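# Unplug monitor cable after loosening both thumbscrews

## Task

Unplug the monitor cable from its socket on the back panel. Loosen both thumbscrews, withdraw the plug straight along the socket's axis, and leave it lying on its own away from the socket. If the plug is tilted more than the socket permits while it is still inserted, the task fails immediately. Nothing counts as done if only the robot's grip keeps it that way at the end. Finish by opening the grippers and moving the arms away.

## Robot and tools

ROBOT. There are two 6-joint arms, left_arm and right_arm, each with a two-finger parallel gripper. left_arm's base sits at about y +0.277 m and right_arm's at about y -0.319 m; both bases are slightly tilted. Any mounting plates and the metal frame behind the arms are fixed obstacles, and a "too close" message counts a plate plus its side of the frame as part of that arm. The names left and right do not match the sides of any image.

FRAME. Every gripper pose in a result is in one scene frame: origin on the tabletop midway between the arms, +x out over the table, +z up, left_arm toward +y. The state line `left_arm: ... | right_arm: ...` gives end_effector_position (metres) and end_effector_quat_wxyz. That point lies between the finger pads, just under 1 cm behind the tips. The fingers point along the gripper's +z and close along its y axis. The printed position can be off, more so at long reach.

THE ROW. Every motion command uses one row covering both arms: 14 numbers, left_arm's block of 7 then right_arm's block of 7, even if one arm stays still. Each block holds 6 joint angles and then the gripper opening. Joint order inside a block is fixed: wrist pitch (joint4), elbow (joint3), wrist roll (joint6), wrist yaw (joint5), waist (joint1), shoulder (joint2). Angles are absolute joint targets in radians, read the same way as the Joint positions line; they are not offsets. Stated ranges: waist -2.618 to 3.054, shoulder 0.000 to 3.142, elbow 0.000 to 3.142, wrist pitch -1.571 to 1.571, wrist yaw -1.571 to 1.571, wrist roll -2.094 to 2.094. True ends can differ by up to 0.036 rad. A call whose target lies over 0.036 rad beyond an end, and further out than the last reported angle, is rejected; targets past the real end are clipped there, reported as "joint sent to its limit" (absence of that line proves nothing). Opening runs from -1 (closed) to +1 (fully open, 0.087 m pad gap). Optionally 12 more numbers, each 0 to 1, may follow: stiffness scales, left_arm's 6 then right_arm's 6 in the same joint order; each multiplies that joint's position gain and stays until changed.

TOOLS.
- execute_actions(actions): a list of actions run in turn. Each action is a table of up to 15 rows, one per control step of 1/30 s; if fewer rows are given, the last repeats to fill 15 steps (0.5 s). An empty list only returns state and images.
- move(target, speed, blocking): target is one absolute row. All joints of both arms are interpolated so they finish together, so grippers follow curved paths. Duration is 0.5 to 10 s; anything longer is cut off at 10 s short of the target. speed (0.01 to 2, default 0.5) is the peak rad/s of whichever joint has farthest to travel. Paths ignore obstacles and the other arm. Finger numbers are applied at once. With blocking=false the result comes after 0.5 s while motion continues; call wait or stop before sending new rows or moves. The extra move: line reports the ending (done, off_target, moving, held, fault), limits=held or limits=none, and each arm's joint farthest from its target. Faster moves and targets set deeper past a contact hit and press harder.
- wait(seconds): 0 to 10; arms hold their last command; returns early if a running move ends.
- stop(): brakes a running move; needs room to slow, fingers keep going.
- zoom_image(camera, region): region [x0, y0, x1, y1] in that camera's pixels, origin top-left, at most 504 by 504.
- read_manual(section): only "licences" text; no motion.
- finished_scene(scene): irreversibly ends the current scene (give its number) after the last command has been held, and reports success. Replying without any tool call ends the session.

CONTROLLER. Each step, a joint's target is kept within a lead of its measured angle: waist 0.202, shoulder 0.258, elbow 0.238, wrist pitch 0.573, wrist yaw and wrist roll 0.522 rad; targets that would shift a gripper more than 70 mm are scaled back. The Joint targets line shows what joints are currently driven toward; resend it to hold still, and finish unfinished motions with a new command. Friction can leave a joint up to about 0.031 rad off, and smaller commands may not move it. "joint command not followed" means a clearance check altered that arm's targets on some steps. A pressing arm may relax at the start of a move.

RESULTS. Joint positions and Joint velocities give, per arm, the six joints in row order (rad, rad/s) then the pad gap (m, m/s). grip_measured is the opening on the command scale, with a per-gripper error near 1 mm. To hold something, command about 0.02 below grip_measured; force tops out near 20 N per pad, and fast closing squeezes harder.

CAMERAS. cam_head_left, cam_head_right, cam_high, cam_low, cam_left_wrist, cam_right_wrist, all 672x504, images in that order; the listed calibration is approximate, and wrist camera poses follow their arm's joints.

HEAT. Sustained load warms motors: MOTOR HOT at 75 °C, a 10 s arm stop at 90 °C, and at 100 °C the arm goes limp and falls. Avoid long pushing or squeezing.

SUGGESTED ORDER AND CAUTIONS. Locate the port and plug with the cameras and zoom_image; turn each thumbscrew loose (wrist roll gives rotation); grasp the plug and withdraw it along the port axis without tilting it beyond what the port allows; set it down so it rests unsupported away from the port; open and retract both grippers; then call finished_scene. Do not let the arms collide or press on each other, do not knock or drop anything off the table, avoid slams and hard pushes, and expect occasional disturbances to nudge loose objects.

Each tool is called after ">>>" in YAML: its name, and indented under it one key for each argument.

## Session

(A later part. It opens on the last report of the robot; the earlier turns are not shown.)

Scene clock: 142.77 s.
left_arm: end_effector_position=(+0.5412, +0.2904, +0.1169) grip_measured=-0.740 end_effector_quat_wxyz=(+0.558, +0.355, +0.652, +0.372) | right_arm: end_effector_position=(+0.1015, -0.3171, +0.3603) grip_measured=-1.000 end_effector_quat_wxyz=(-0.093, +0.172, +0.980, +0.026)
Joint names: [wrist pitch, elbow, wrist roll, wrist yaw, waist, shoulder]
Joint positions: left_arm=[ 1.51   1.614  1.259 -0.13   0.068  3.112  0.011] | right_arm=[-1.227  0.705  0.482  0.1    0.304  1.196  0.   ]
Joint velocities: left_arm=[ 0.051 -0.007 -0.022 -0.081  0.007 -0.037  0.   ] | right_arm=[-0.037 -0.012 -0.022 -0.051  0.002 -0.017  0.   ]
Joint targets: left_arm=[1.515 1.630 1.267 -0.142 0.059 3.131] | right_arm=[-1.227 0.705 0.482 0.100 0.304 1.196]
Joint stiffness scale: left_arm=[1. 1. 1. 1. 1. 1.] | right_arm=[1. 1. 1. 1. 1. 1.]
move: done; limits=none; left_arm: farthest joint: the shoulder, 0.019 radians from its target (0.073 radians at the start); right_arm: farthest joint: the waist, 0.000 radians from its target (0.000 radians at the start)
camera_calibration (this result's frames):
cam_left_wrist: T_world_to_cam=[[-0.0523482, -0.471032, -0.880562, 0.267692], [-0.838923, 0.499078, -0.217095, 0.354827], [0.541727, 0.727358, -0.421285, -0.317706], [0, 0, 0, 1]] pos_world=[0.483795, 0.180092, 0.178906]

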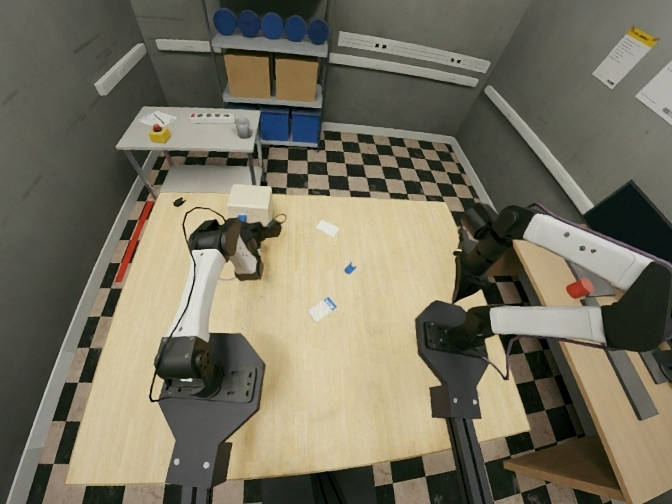

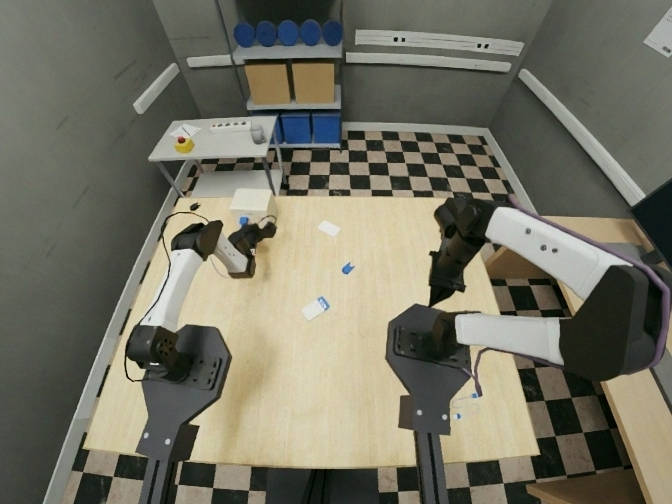

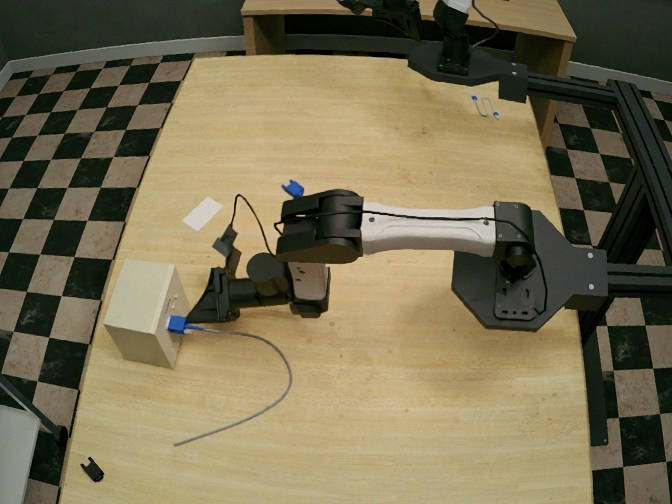

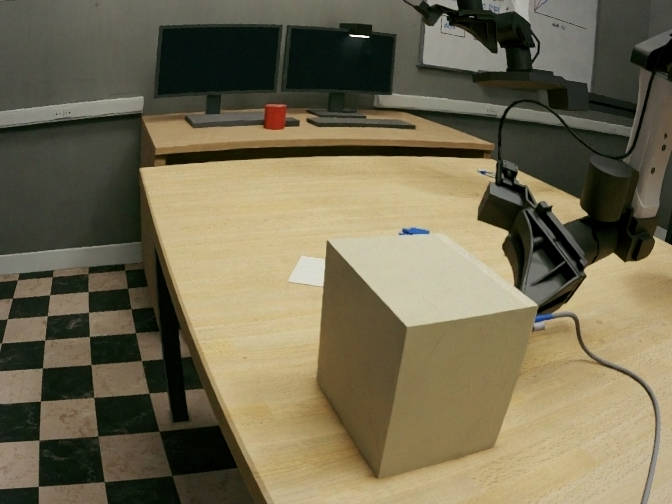

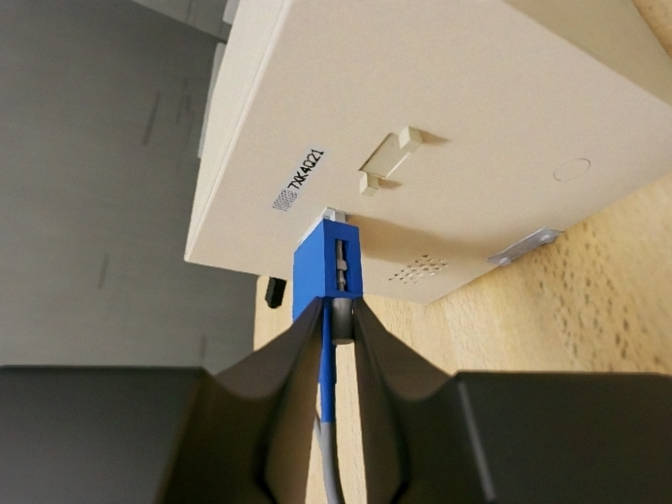

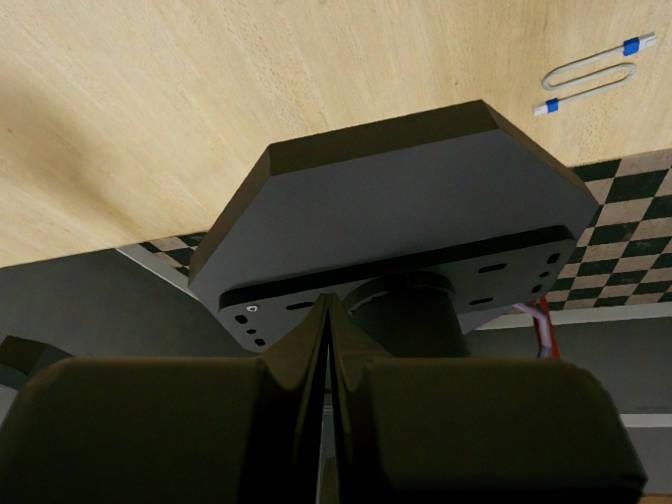

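>>> execute_actions:
  actions:
    - [[1.515,1.63,1.267,-0.142,0.059,3.131,-0.78,-1.227,0.705,0.482,0.1,0.304,1.196,-1],[1.515,1.63,1.267,-0.142,0.059,3.131,-0.8,-1.227,0.705,0.482,0.1,0.304,1.196,-1],[1.515,1.63,1.267,-0.142,0.059,3.131,-0.82,-1.227,0.705,0.482,0.1,0.304,1.196,-1],[1.515,1.63,1.267,-0.142,0.059,3.131,-0.84,-1.227,0.705,0.482,0.1,0.304,1.196,-1],[1.515,1.63,1.267,-0.142,0.059,3.131,-0.86,-1.227,0.705,0.482,0.1,0.304,1.196,-1],[1.515,1.63,1.267,-0.142,0.059,3.131,-0.88,-1.227,0.705,0.482,0.1,0.304,1.196,-1],[1.515,1.63,1.267,-0.142,0.059,3.131,-0.9,-1.227,0.705,0.482,0.1,0.304,1.196,-1]]

>>> move:
  target: [1.455,1.514,0.968,-0.076,0.096,3.024,-0.9,-1.227,0.705,0.482,0.1,0.304,1.196,-1]
  speed: 0.4

>>> move:
  target: [1.515,1.63,1.267,-0.142,0.059,3.131,-0.74,-1.227,0.705,0.482,0.1,0.304,1.196,-1]
  speed: 0.4

>>> execute_actions:
  actions:
    - [[1.515,1.63,1.267,-0.142,0.059,3.131,-0.78,-1.227,0.705,0.482,0.1,0.304,1.196,-1],[1.515,1.63,1.267,-0.142,0.059,3.131,-0.8,-1.227,0.705,0.482,0.1,0.304,1.196,-1],[1.515,1.63,1.267,-0.142,0.059,3.131,-0.82,-1.227,0.705,0.482,0.1,0.304,1.196,-1],[1.515,1.63,1.267,-0.142,0.059,3.131,-0.84,-1.227,0.705,0.482,0.1,0.304,1.196,-1],[1.515,1.63,1.267,-0.142,0.059,3.131,-0.86,-1.227,0.705,0.482,0.1,0.304,1.196,-1],[1.515,1.63,1.267,-0.142,0.059,3.131,-0.88,-1.227,0.705,0.482,0.1,0.304,1.196,-1],[1.515,1.63,1.267,-0.142,0.059,3.131,-0.9,-1.227,0.705,0.482,0.1,0.304,1.196,-1]]

>>> move:
  target: [1.455,1.514,0.968,-0.076,0.096,3.024,-0.9,-1.227,0.705,0.482,0.1,0.304,1.196,-1]
  speed: 0.4

Scene clock: 144.43 s.
left_arm: end_effector_position=(+0.5411, +0.2896, +0.1166) grip_measured=-0.841 end_effector_quat_wxyz=(+0.557, +0.355, +0.652, +0.372) | right_arm: end_effector_position=(+0.1015, -0.3171, +0.3603) grip_measured=-1.000 end_effector_quat_wxyz=(-0.093, +0.172, +0.980, +0.026)
Joint names: [wrist pitch, elbow, wrist roll, wrist yaw, waist, shoulder]
Joint positions: left_arm=[ 1.509  1.614  1.259 -0.13   0.066  3.113  0.007] | right_arm=[-1.227  0.705  0.482  0.1    0.304  1.196  0.   ]
Joint velocities: left_arm=[ 0.022 -0.002 -0.022  0.022 -0.002  0.012 -0.   ] | right_arm=[-0.037 -0.012 -0.007  0.095 -0.007  0.027  0.   ]
Joint targets: left_arm=[1.515 1.630 1.267 -0.142 0.059 3.131] | right_arm=[-1.227 0.705 0.482 0.100 0.304 1.196]
Joint stiffness scale: left_arm=[1. 1. 1. 1. 1. 1.] | right_arm=[1. 1. 1. 1. 1. 1.]
camera_calibration (this result's frames):
cam_left_wrist: T_world_to_cam=[[-0.0541953, -0.470687, -0.880634, 0.267931], [-0.838492, 0.500349, -0.215828, 0.354301], [0.542212, 0.726708, -0.421784, -0.317262], [0, 0, 0, 1]] pos_world=[0.483623, 0.179394, 0.178601]

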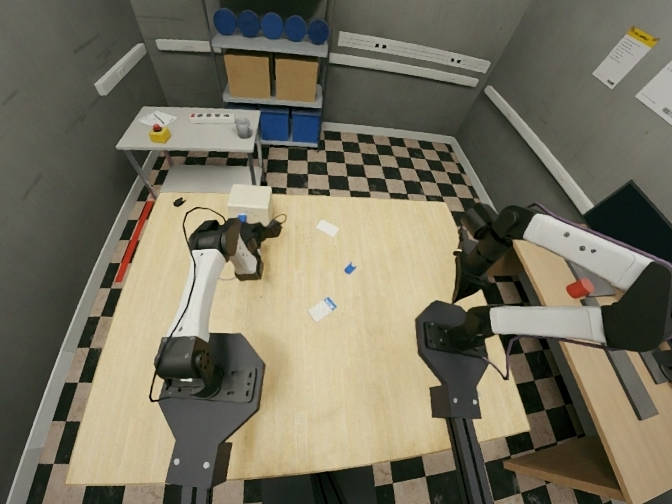

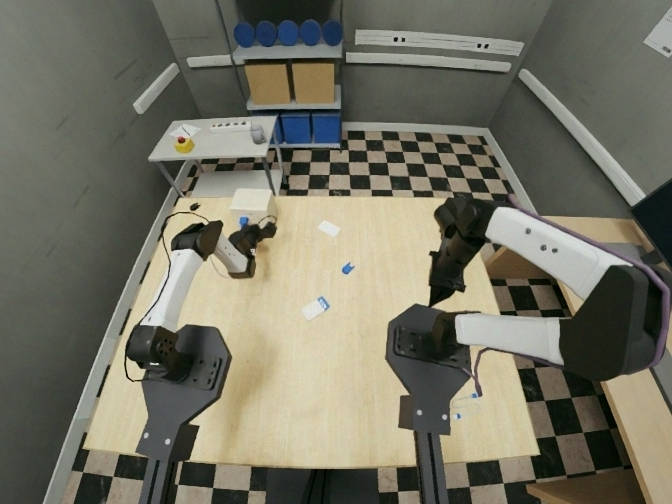

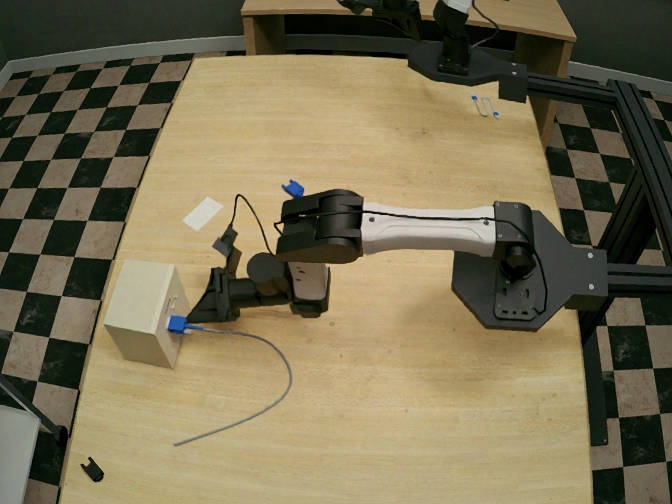

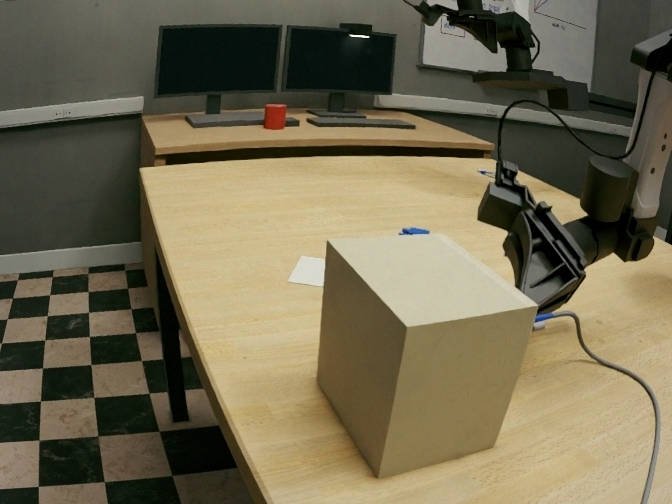

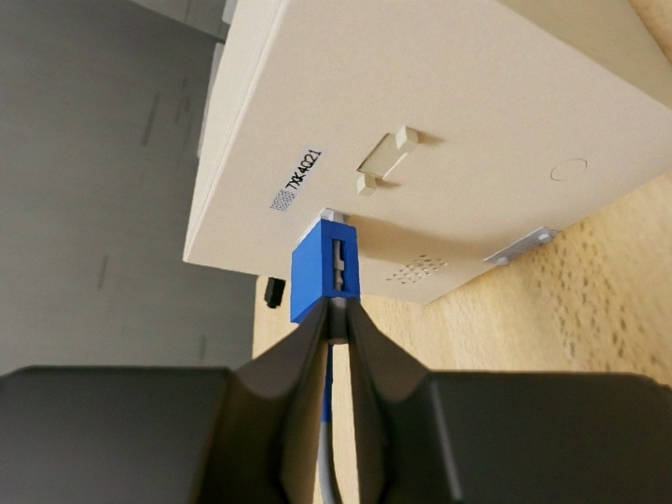

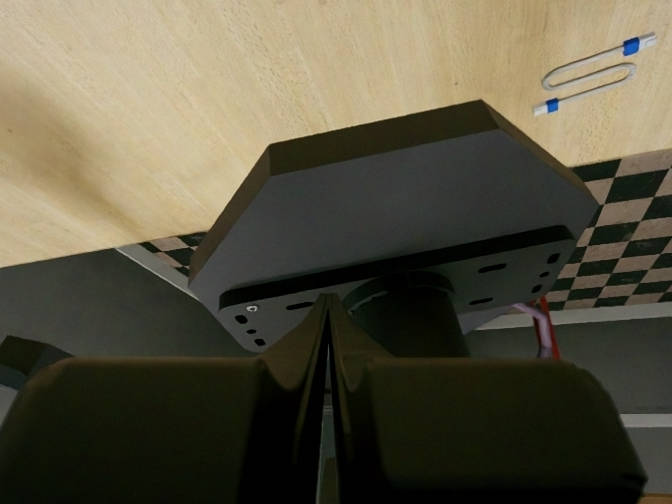

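Scene clock: 145.87 s.
left_arm: end_effector_position=(+0.5412, +0.2901, +0.1173) grip_measured=-0.841 end_effector_quat_wxyz=(+0.596, +0.274, +0.703, +0.274) | right_arm: end_effector_position=(+0.1015, -0.3171, +0.3603) grip_measured=-1.000 end_effector_quat_wxyz=(-0.093, +0.172, +0.980, +0.026)
Joint names: [wrist pitch, elbow, wrist roll, wrist yaw, waist, shoulder]
Joint positions: left_arm=[ 1.466  1.536  0.974 -0.086  0.088  3.032  0.007] | right_arm=[-1.227  0.705  0.482  0.1    0.304  1.196  0.   ]
Joint velocities: left_arm=[ 0.037  0.002  0.007 -0.007  0.002 -0.007 -0.001] | right_arm=[-0.066 -0.007  0.022  0.007 -0.002 -0.007  0.   ]
Joint targets: left_arm=[1.455 1.514 0.968 -0.076 0.096 3.024] | right_arm=[-1.227 0.705 0.482 0.100 0.304 1.196]
Joint stiffness scale: left_arm=[1. 1. 1. 1. 1. 1.] | right_arm=[1. 1. 1. 1. 1. 1.]
move: off_target (left_arm); limits=none; left_arm: farthest joint: the elbow, 0.022 radians from its target (0.100 radians at the start); right_arm: farthest joint: the waist, 0.000 radians from its target (0.000 radians at the start)
camera_calibration (this result's frames):
cam_left_wrist: T_world_to_cam=[[-0.0627804, -0.699388, -0.71198, 0.32005], [-0.845213, 0.416623, -0.334726, 0.396187], [0.53073, 0.58076, -0.617287, -0.245847], [0, 0, 0, 1]] pos_world=[0.485433, 0.201557, 0.208725]

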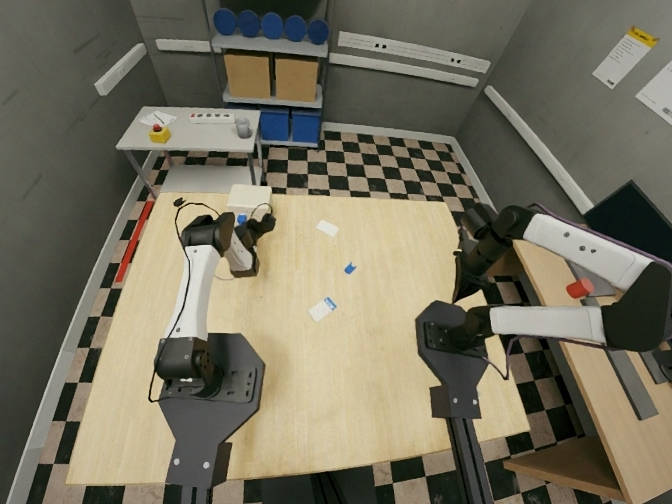

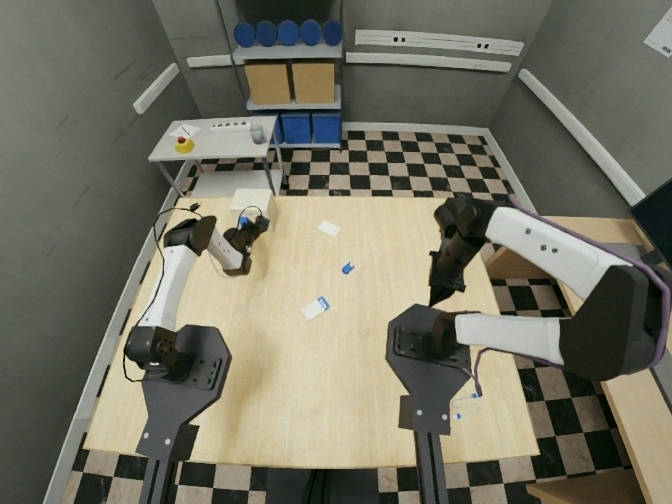

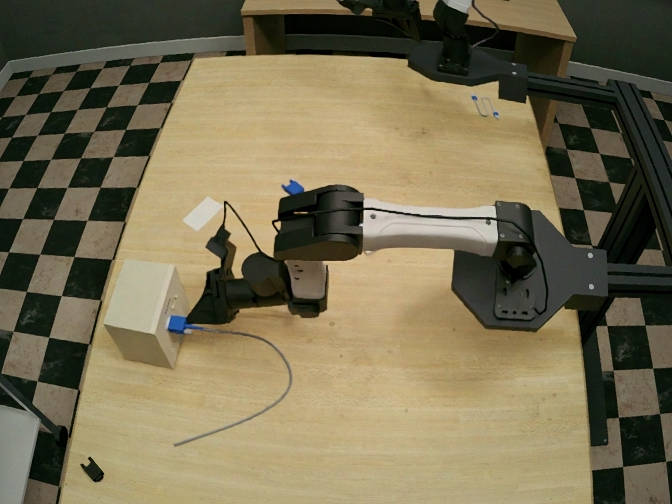

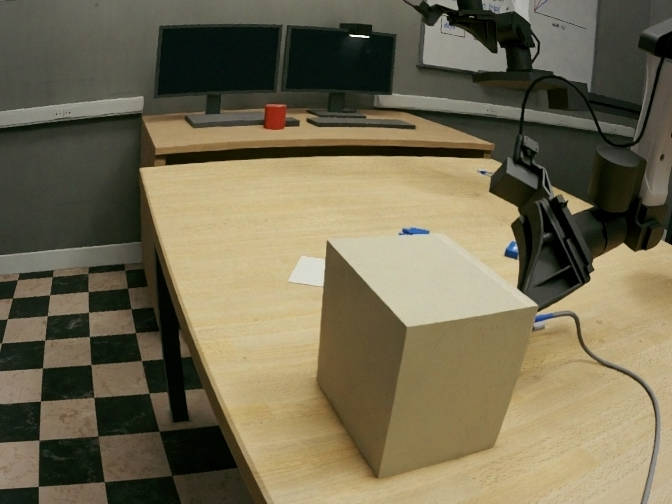

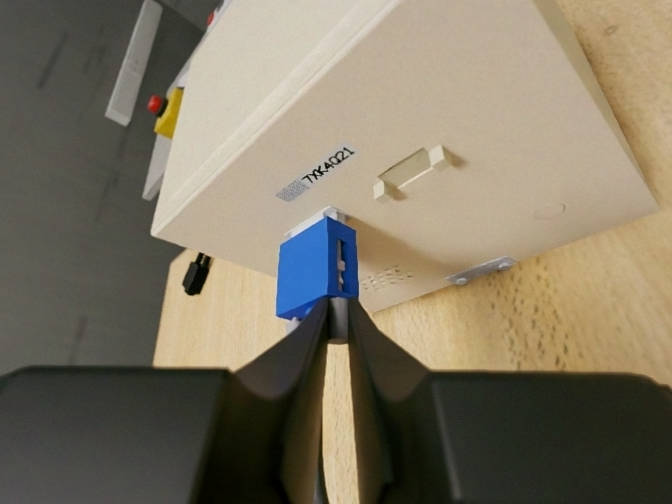

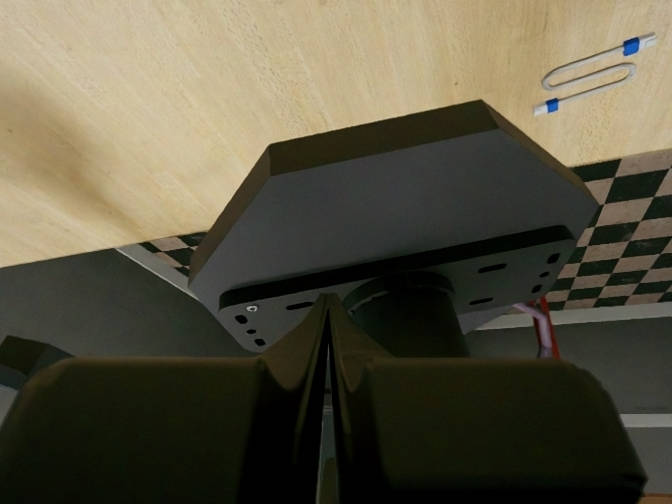

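Scene clock: 147.33 s.
left_arm: end_effector_position=(+0.5411, +0.2902, +0.1167) grip_measured=-0.740 end_effector_quat_wxyz=(+0.557, +0.355, +0.652, +0.372) | right_arm: end_effector_position=(+0.1015, -0.3171, +0.3603) grip_measured=-1.000 end_effector_quat_wxyz=(-0.093, +0.172, +0.980, +0.026)
Joint names: [wrist pitch, elbow, wrist roll, wrist yaw, waist, shoulder]
Joint positions: left_arm=[ 1.51   1.614  1.259 -0.13   0.067  3.113  0.011] | right_arm=[-1.227  0.705  0.482  0.1    0.304  1.196  0.   ]
Joint velocities: left_arm=[ 0.051 -0.002  0.066  0.007  0.002 -0.002  0.   ] | right_arm=[-0.007 -0.007 -0.066 -0.051  0.007 -0.002  0.   ]
Joint targets: left_arm=[1.515 1.630 1.267 -0.142 0.059 3.131] | right_arm=[-1.227 0.705 0.482 0.100 0.304 1.196]
Joint stiffness scale: left_arm=[1. 1. 1. 1. 1. 1.] | right_arm=[1. 1. 1. 1. 1. 1.]
move: done; limits=none; left_arm: farthest joint: the shoulder, 0.018 radians from its target (0.099 radians at the start); right_arm: farthest joint: the waist, 0.000 radians from its target (0.000 radians at the start)
camera_calibration (this result's frames):
cam_left_wrist: T_world_to_cam=[[-0.0527595, -0.47069, -0.88072, 0.267591], [-0.838958, 0.499251, -0.216561, 0.354695], [0.541633, 0.727461, -0.421229, -0.317559], [0, 0, 0, 1]] pos_world=[0.483692, 0.179882, 0.178721]

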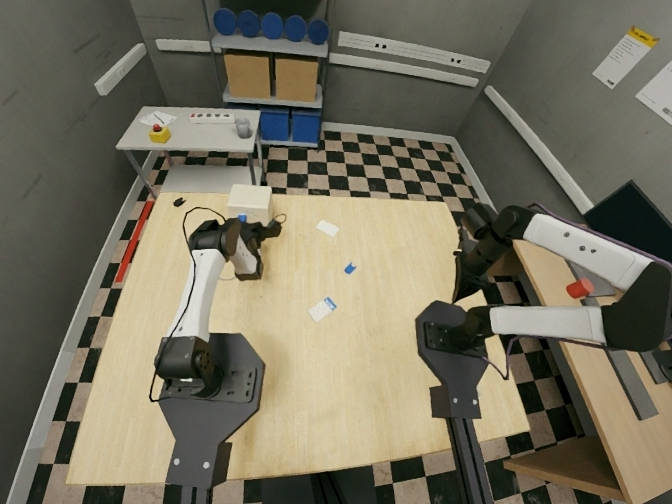

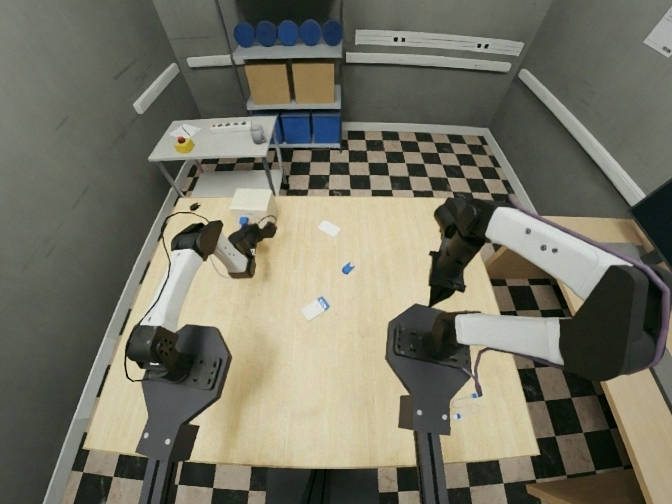

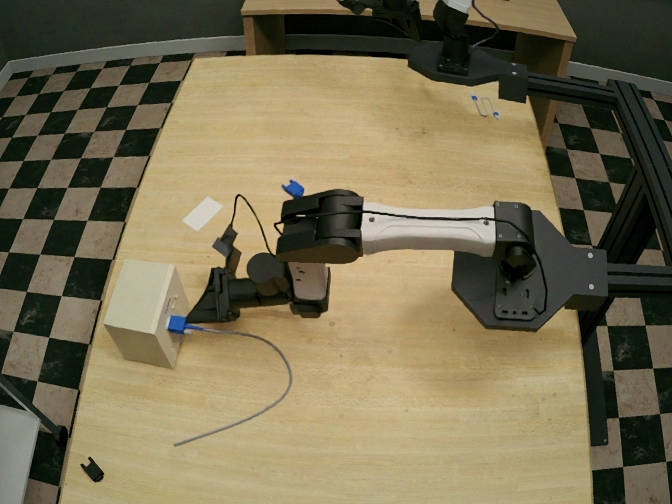

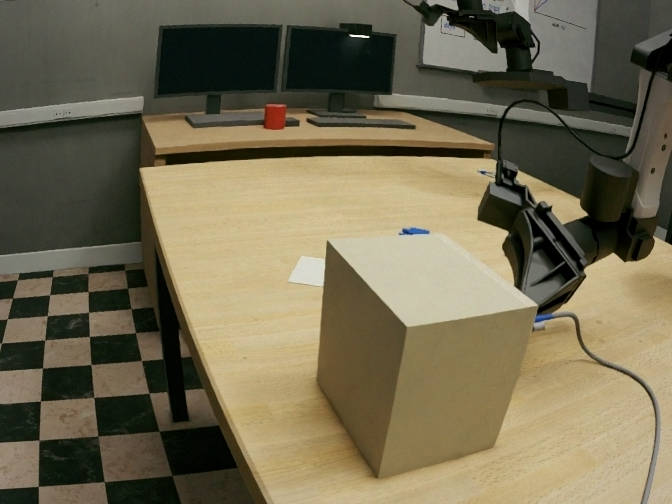

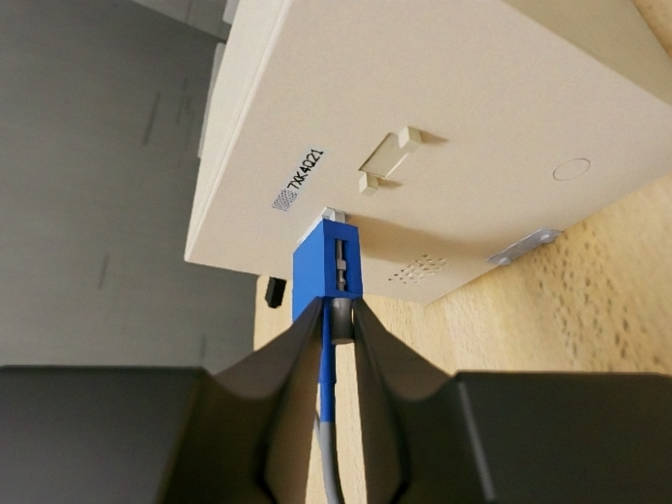

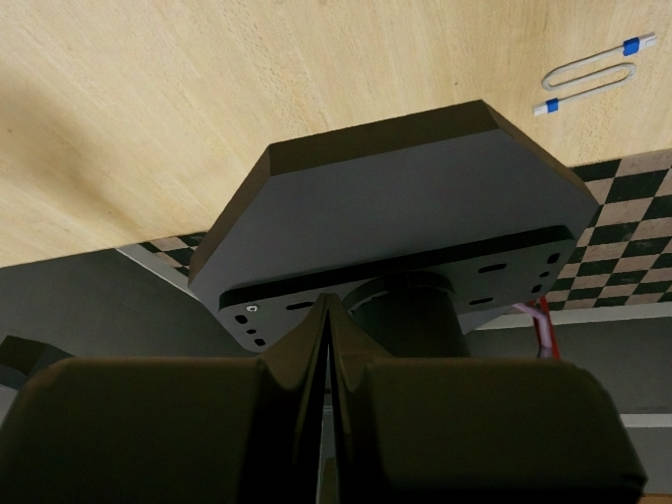

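Scene clock: 147.83 s.
left_arm: end_effector_position=(+0.5410, +0.2898, +0.1165) grip_measured=-0.841 end_effector_quat_wxyz=(+0.557, +0.355, +0.652, +0.372) | right_arm: end_effector_position=(+0.1015, -0.3171, +0.3603) grip_measured=-1.000 end_effector_quat_wxyz=(-0.093, +0.172, +0.980, +0.026)
Joint names: [wrist pitch, elbow, wrist roll, wrist yaw, waist, shoulder]
Joint positions: left_arm=[ 1.509  1.614  1.259 -0.131  0.066  3.113  0.007] | right_arm=[-1.227  0.705  0.482  0.1    0.304  1.196  0.   ]
Joint velocities: left_arm=[ 0.007  0.012 -0.007 -0.022 -0.002 -0.007 -0.   ] | right_arm=[ 0.066  0.012 -0.11  -0.081 -0.007  0.002  0.   ]
Joint targets: left_arm=[1.515 1.630 1.267 -0.142 0.059 3.131] | right_arm=[-1.227 0.705 0.482 0.100 0.304 1.196]
Joint stiffness scale: left_arm=[1. 1. 1. 1. 1. 1.] | right_arm=[1. 1. 1. 1. 1. 1.]
camera_calibration (this result's frames):
cam_left_wrist: T_world_to_cam=[[-0.053964, -0.47067, -0.880657, 0.267844], [-0.838896, 0.499736, -0.215681, 0.354574], [0.541611, 0.727141, -0.421811, -0.317137], [0, 0, 0, 1]] pos_world=[0.48367, 0.179476, 0.178582]

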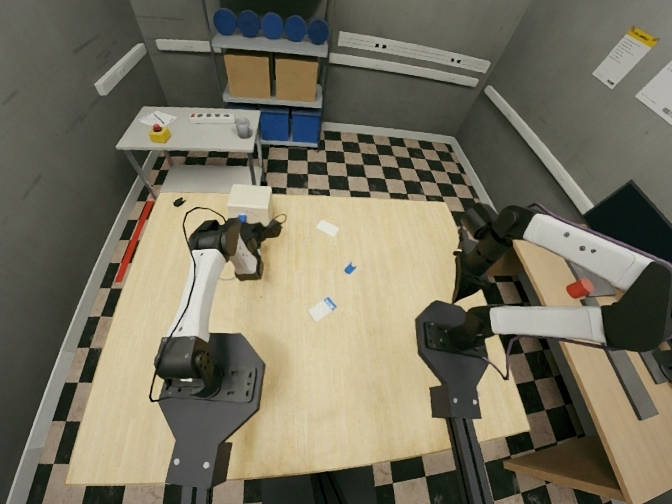

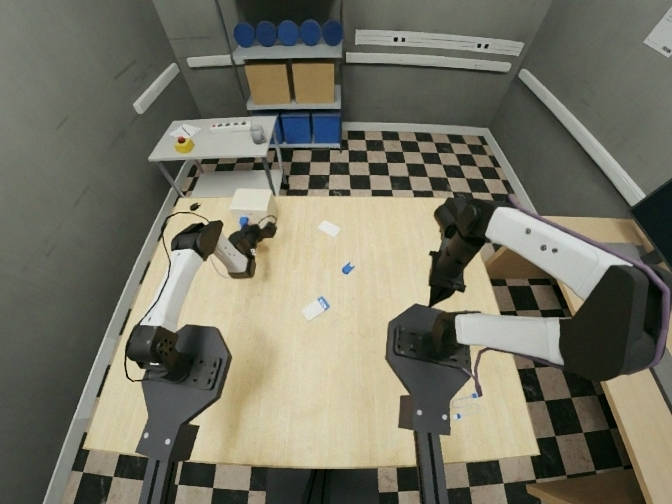

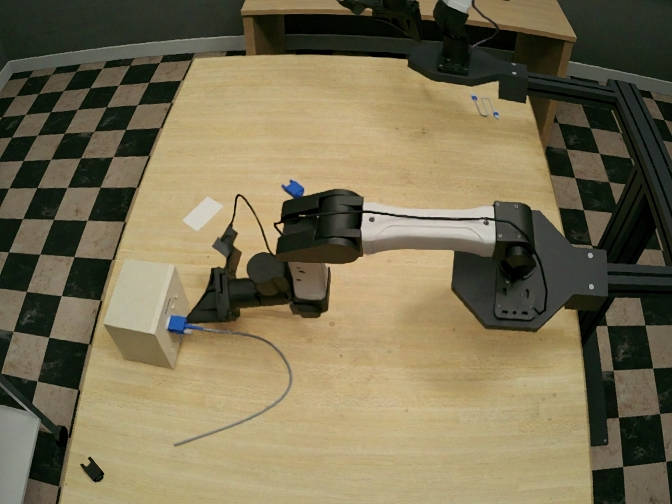

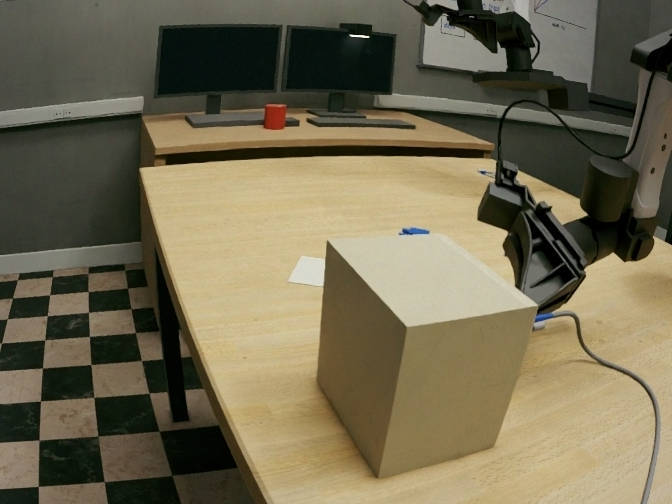

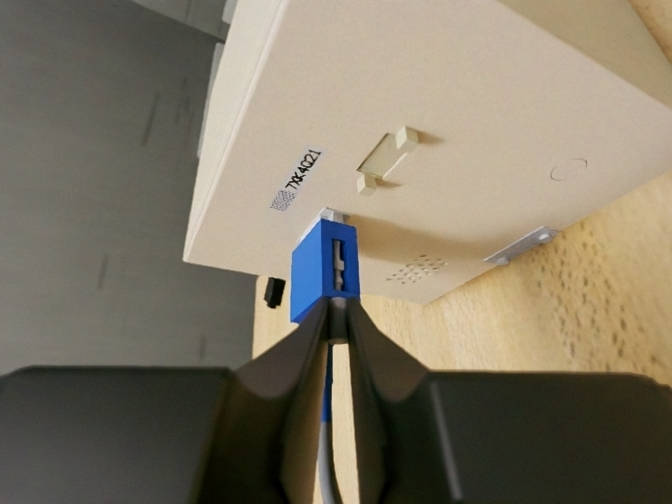

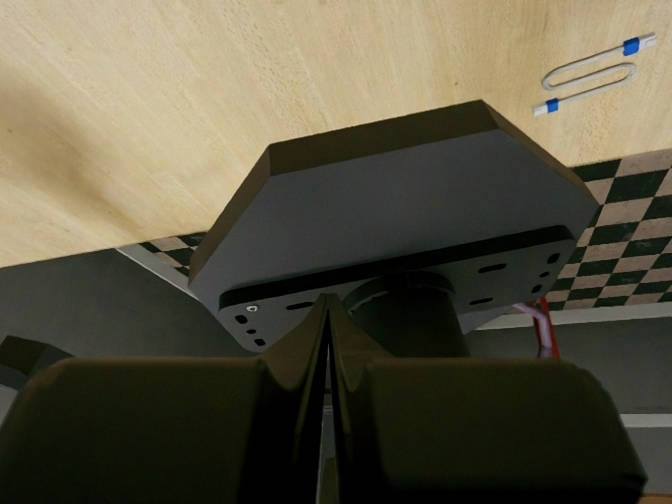

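Scene clock: 149.27 s.
left_arm: end_effector_position=(+0.5412, +0.2902, +0.1173) grip_measured=-0.841 end_effector_quat_wxyz=(+0.596, +0.274, +0.703, +0.274) | right_arm: end_effector_position=(+0.1015, -0.3171, +0.3603) grip_measured=-1.000 end_effector_quat_wxyz=(-0.093, +0.172, +0.980, +0.026)
Joint names: [wrist pitch, elbow, wrist roll, wrist yaw, waist, shoulder]
Joint positions: left_arm=[ 1.466  1.536  0.974 -0.087  0.088  3.032  0.007] | right_arm=[-1.227  0.705  0.482  0.1    0.304  1.196  0.   ]
Joint velocities: left_arm=[-0.022  0.012 -0.007  0.007  0.007 -0.007  0.001] | right_arm=[-0.022 -0.002 -0.007 -0.022 -0.007 -0.002  0.   ]
Joint targets: left_arm=[1.455 1.514 0.968 -0.076 0.096 3.024] | right_arm=[-1.227 0.705 0.482 0.100 0.304 1.196]
Joint stiffness scale: left_arm=[1. 1. 1. 1. 1. 1.] | right_arm=[1. 1. 1. 1. 1. 1.]
move: off_target (left_arm); limits=none; left_arm: farthest joint: the elbow, 0.022 radians from its target (0.100 radians at the start); right_arm: farthest joint: the waist, 0.000 radians from its target (0.000 radians at the start)
camera_calibration (this result's frames):
cam_left_wrist: T_world_to_cam=[[-0.0625685, -0.699377, -0.712009, 0.319973], [-0.84539, 0.416324, -0.334648, 0.396314], [0.530472, 0.580987, -0.617295, -0.245806], [0, 0, 0, 1]] pos_world=[0.485454, 0.201597, 0.208715]

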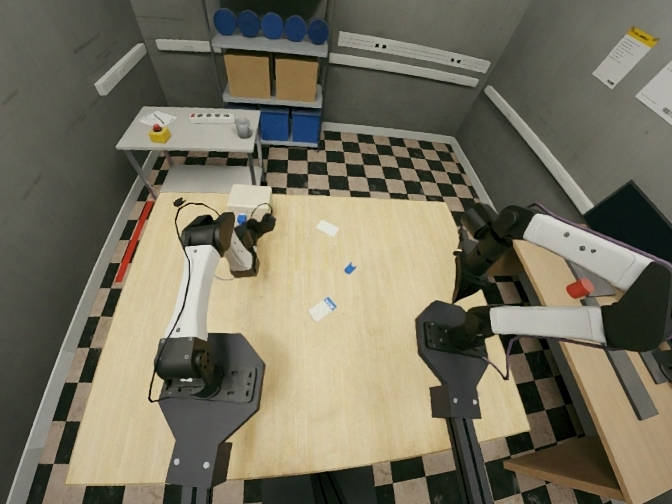

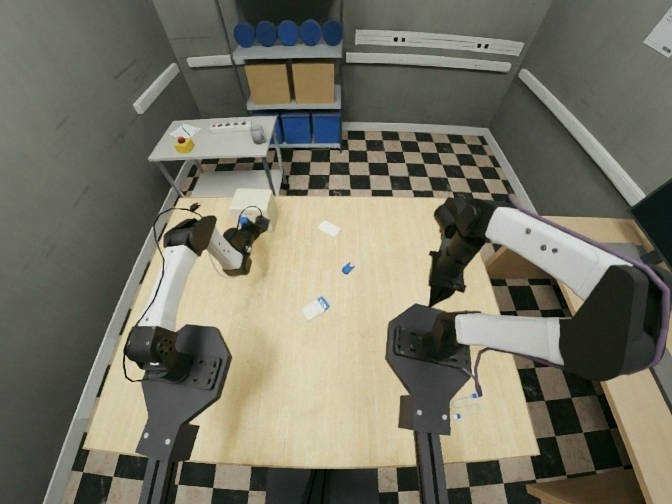

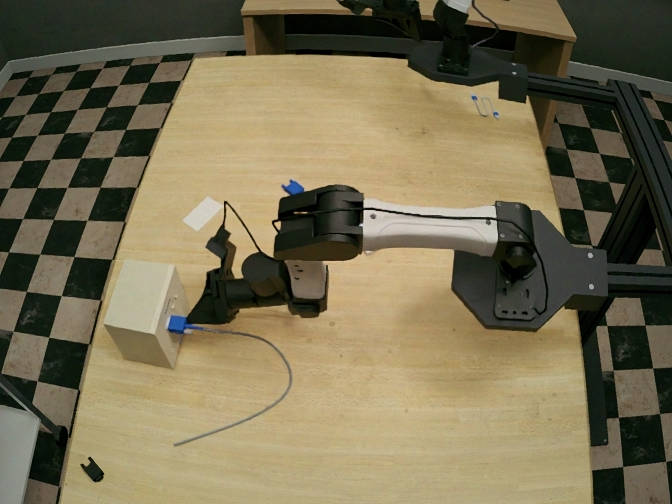

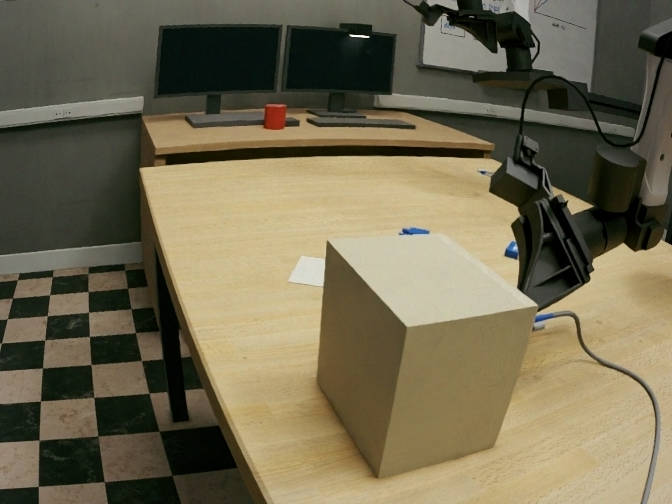

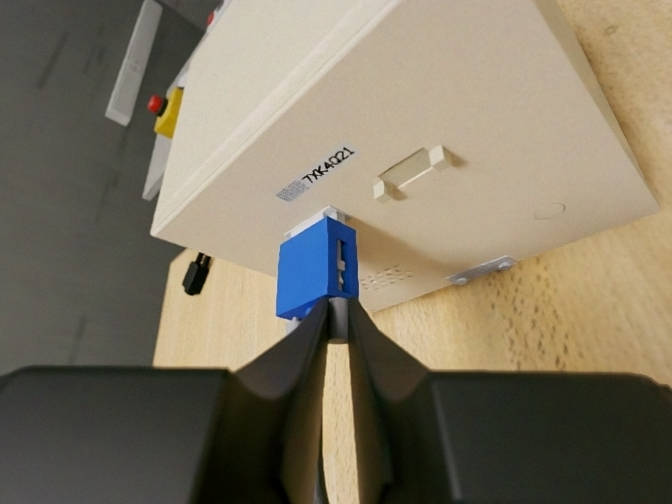

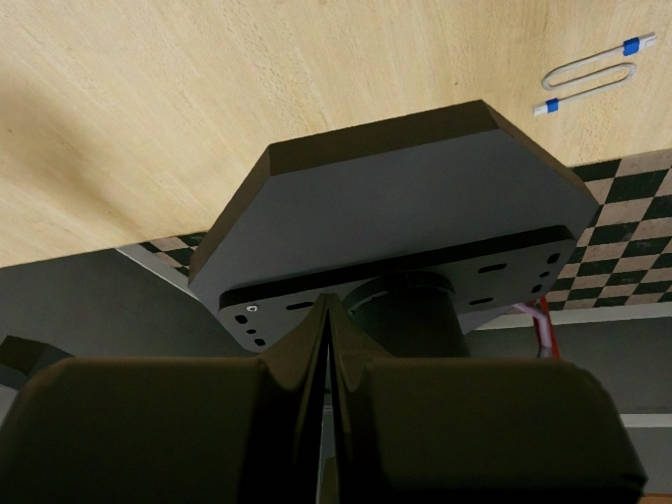

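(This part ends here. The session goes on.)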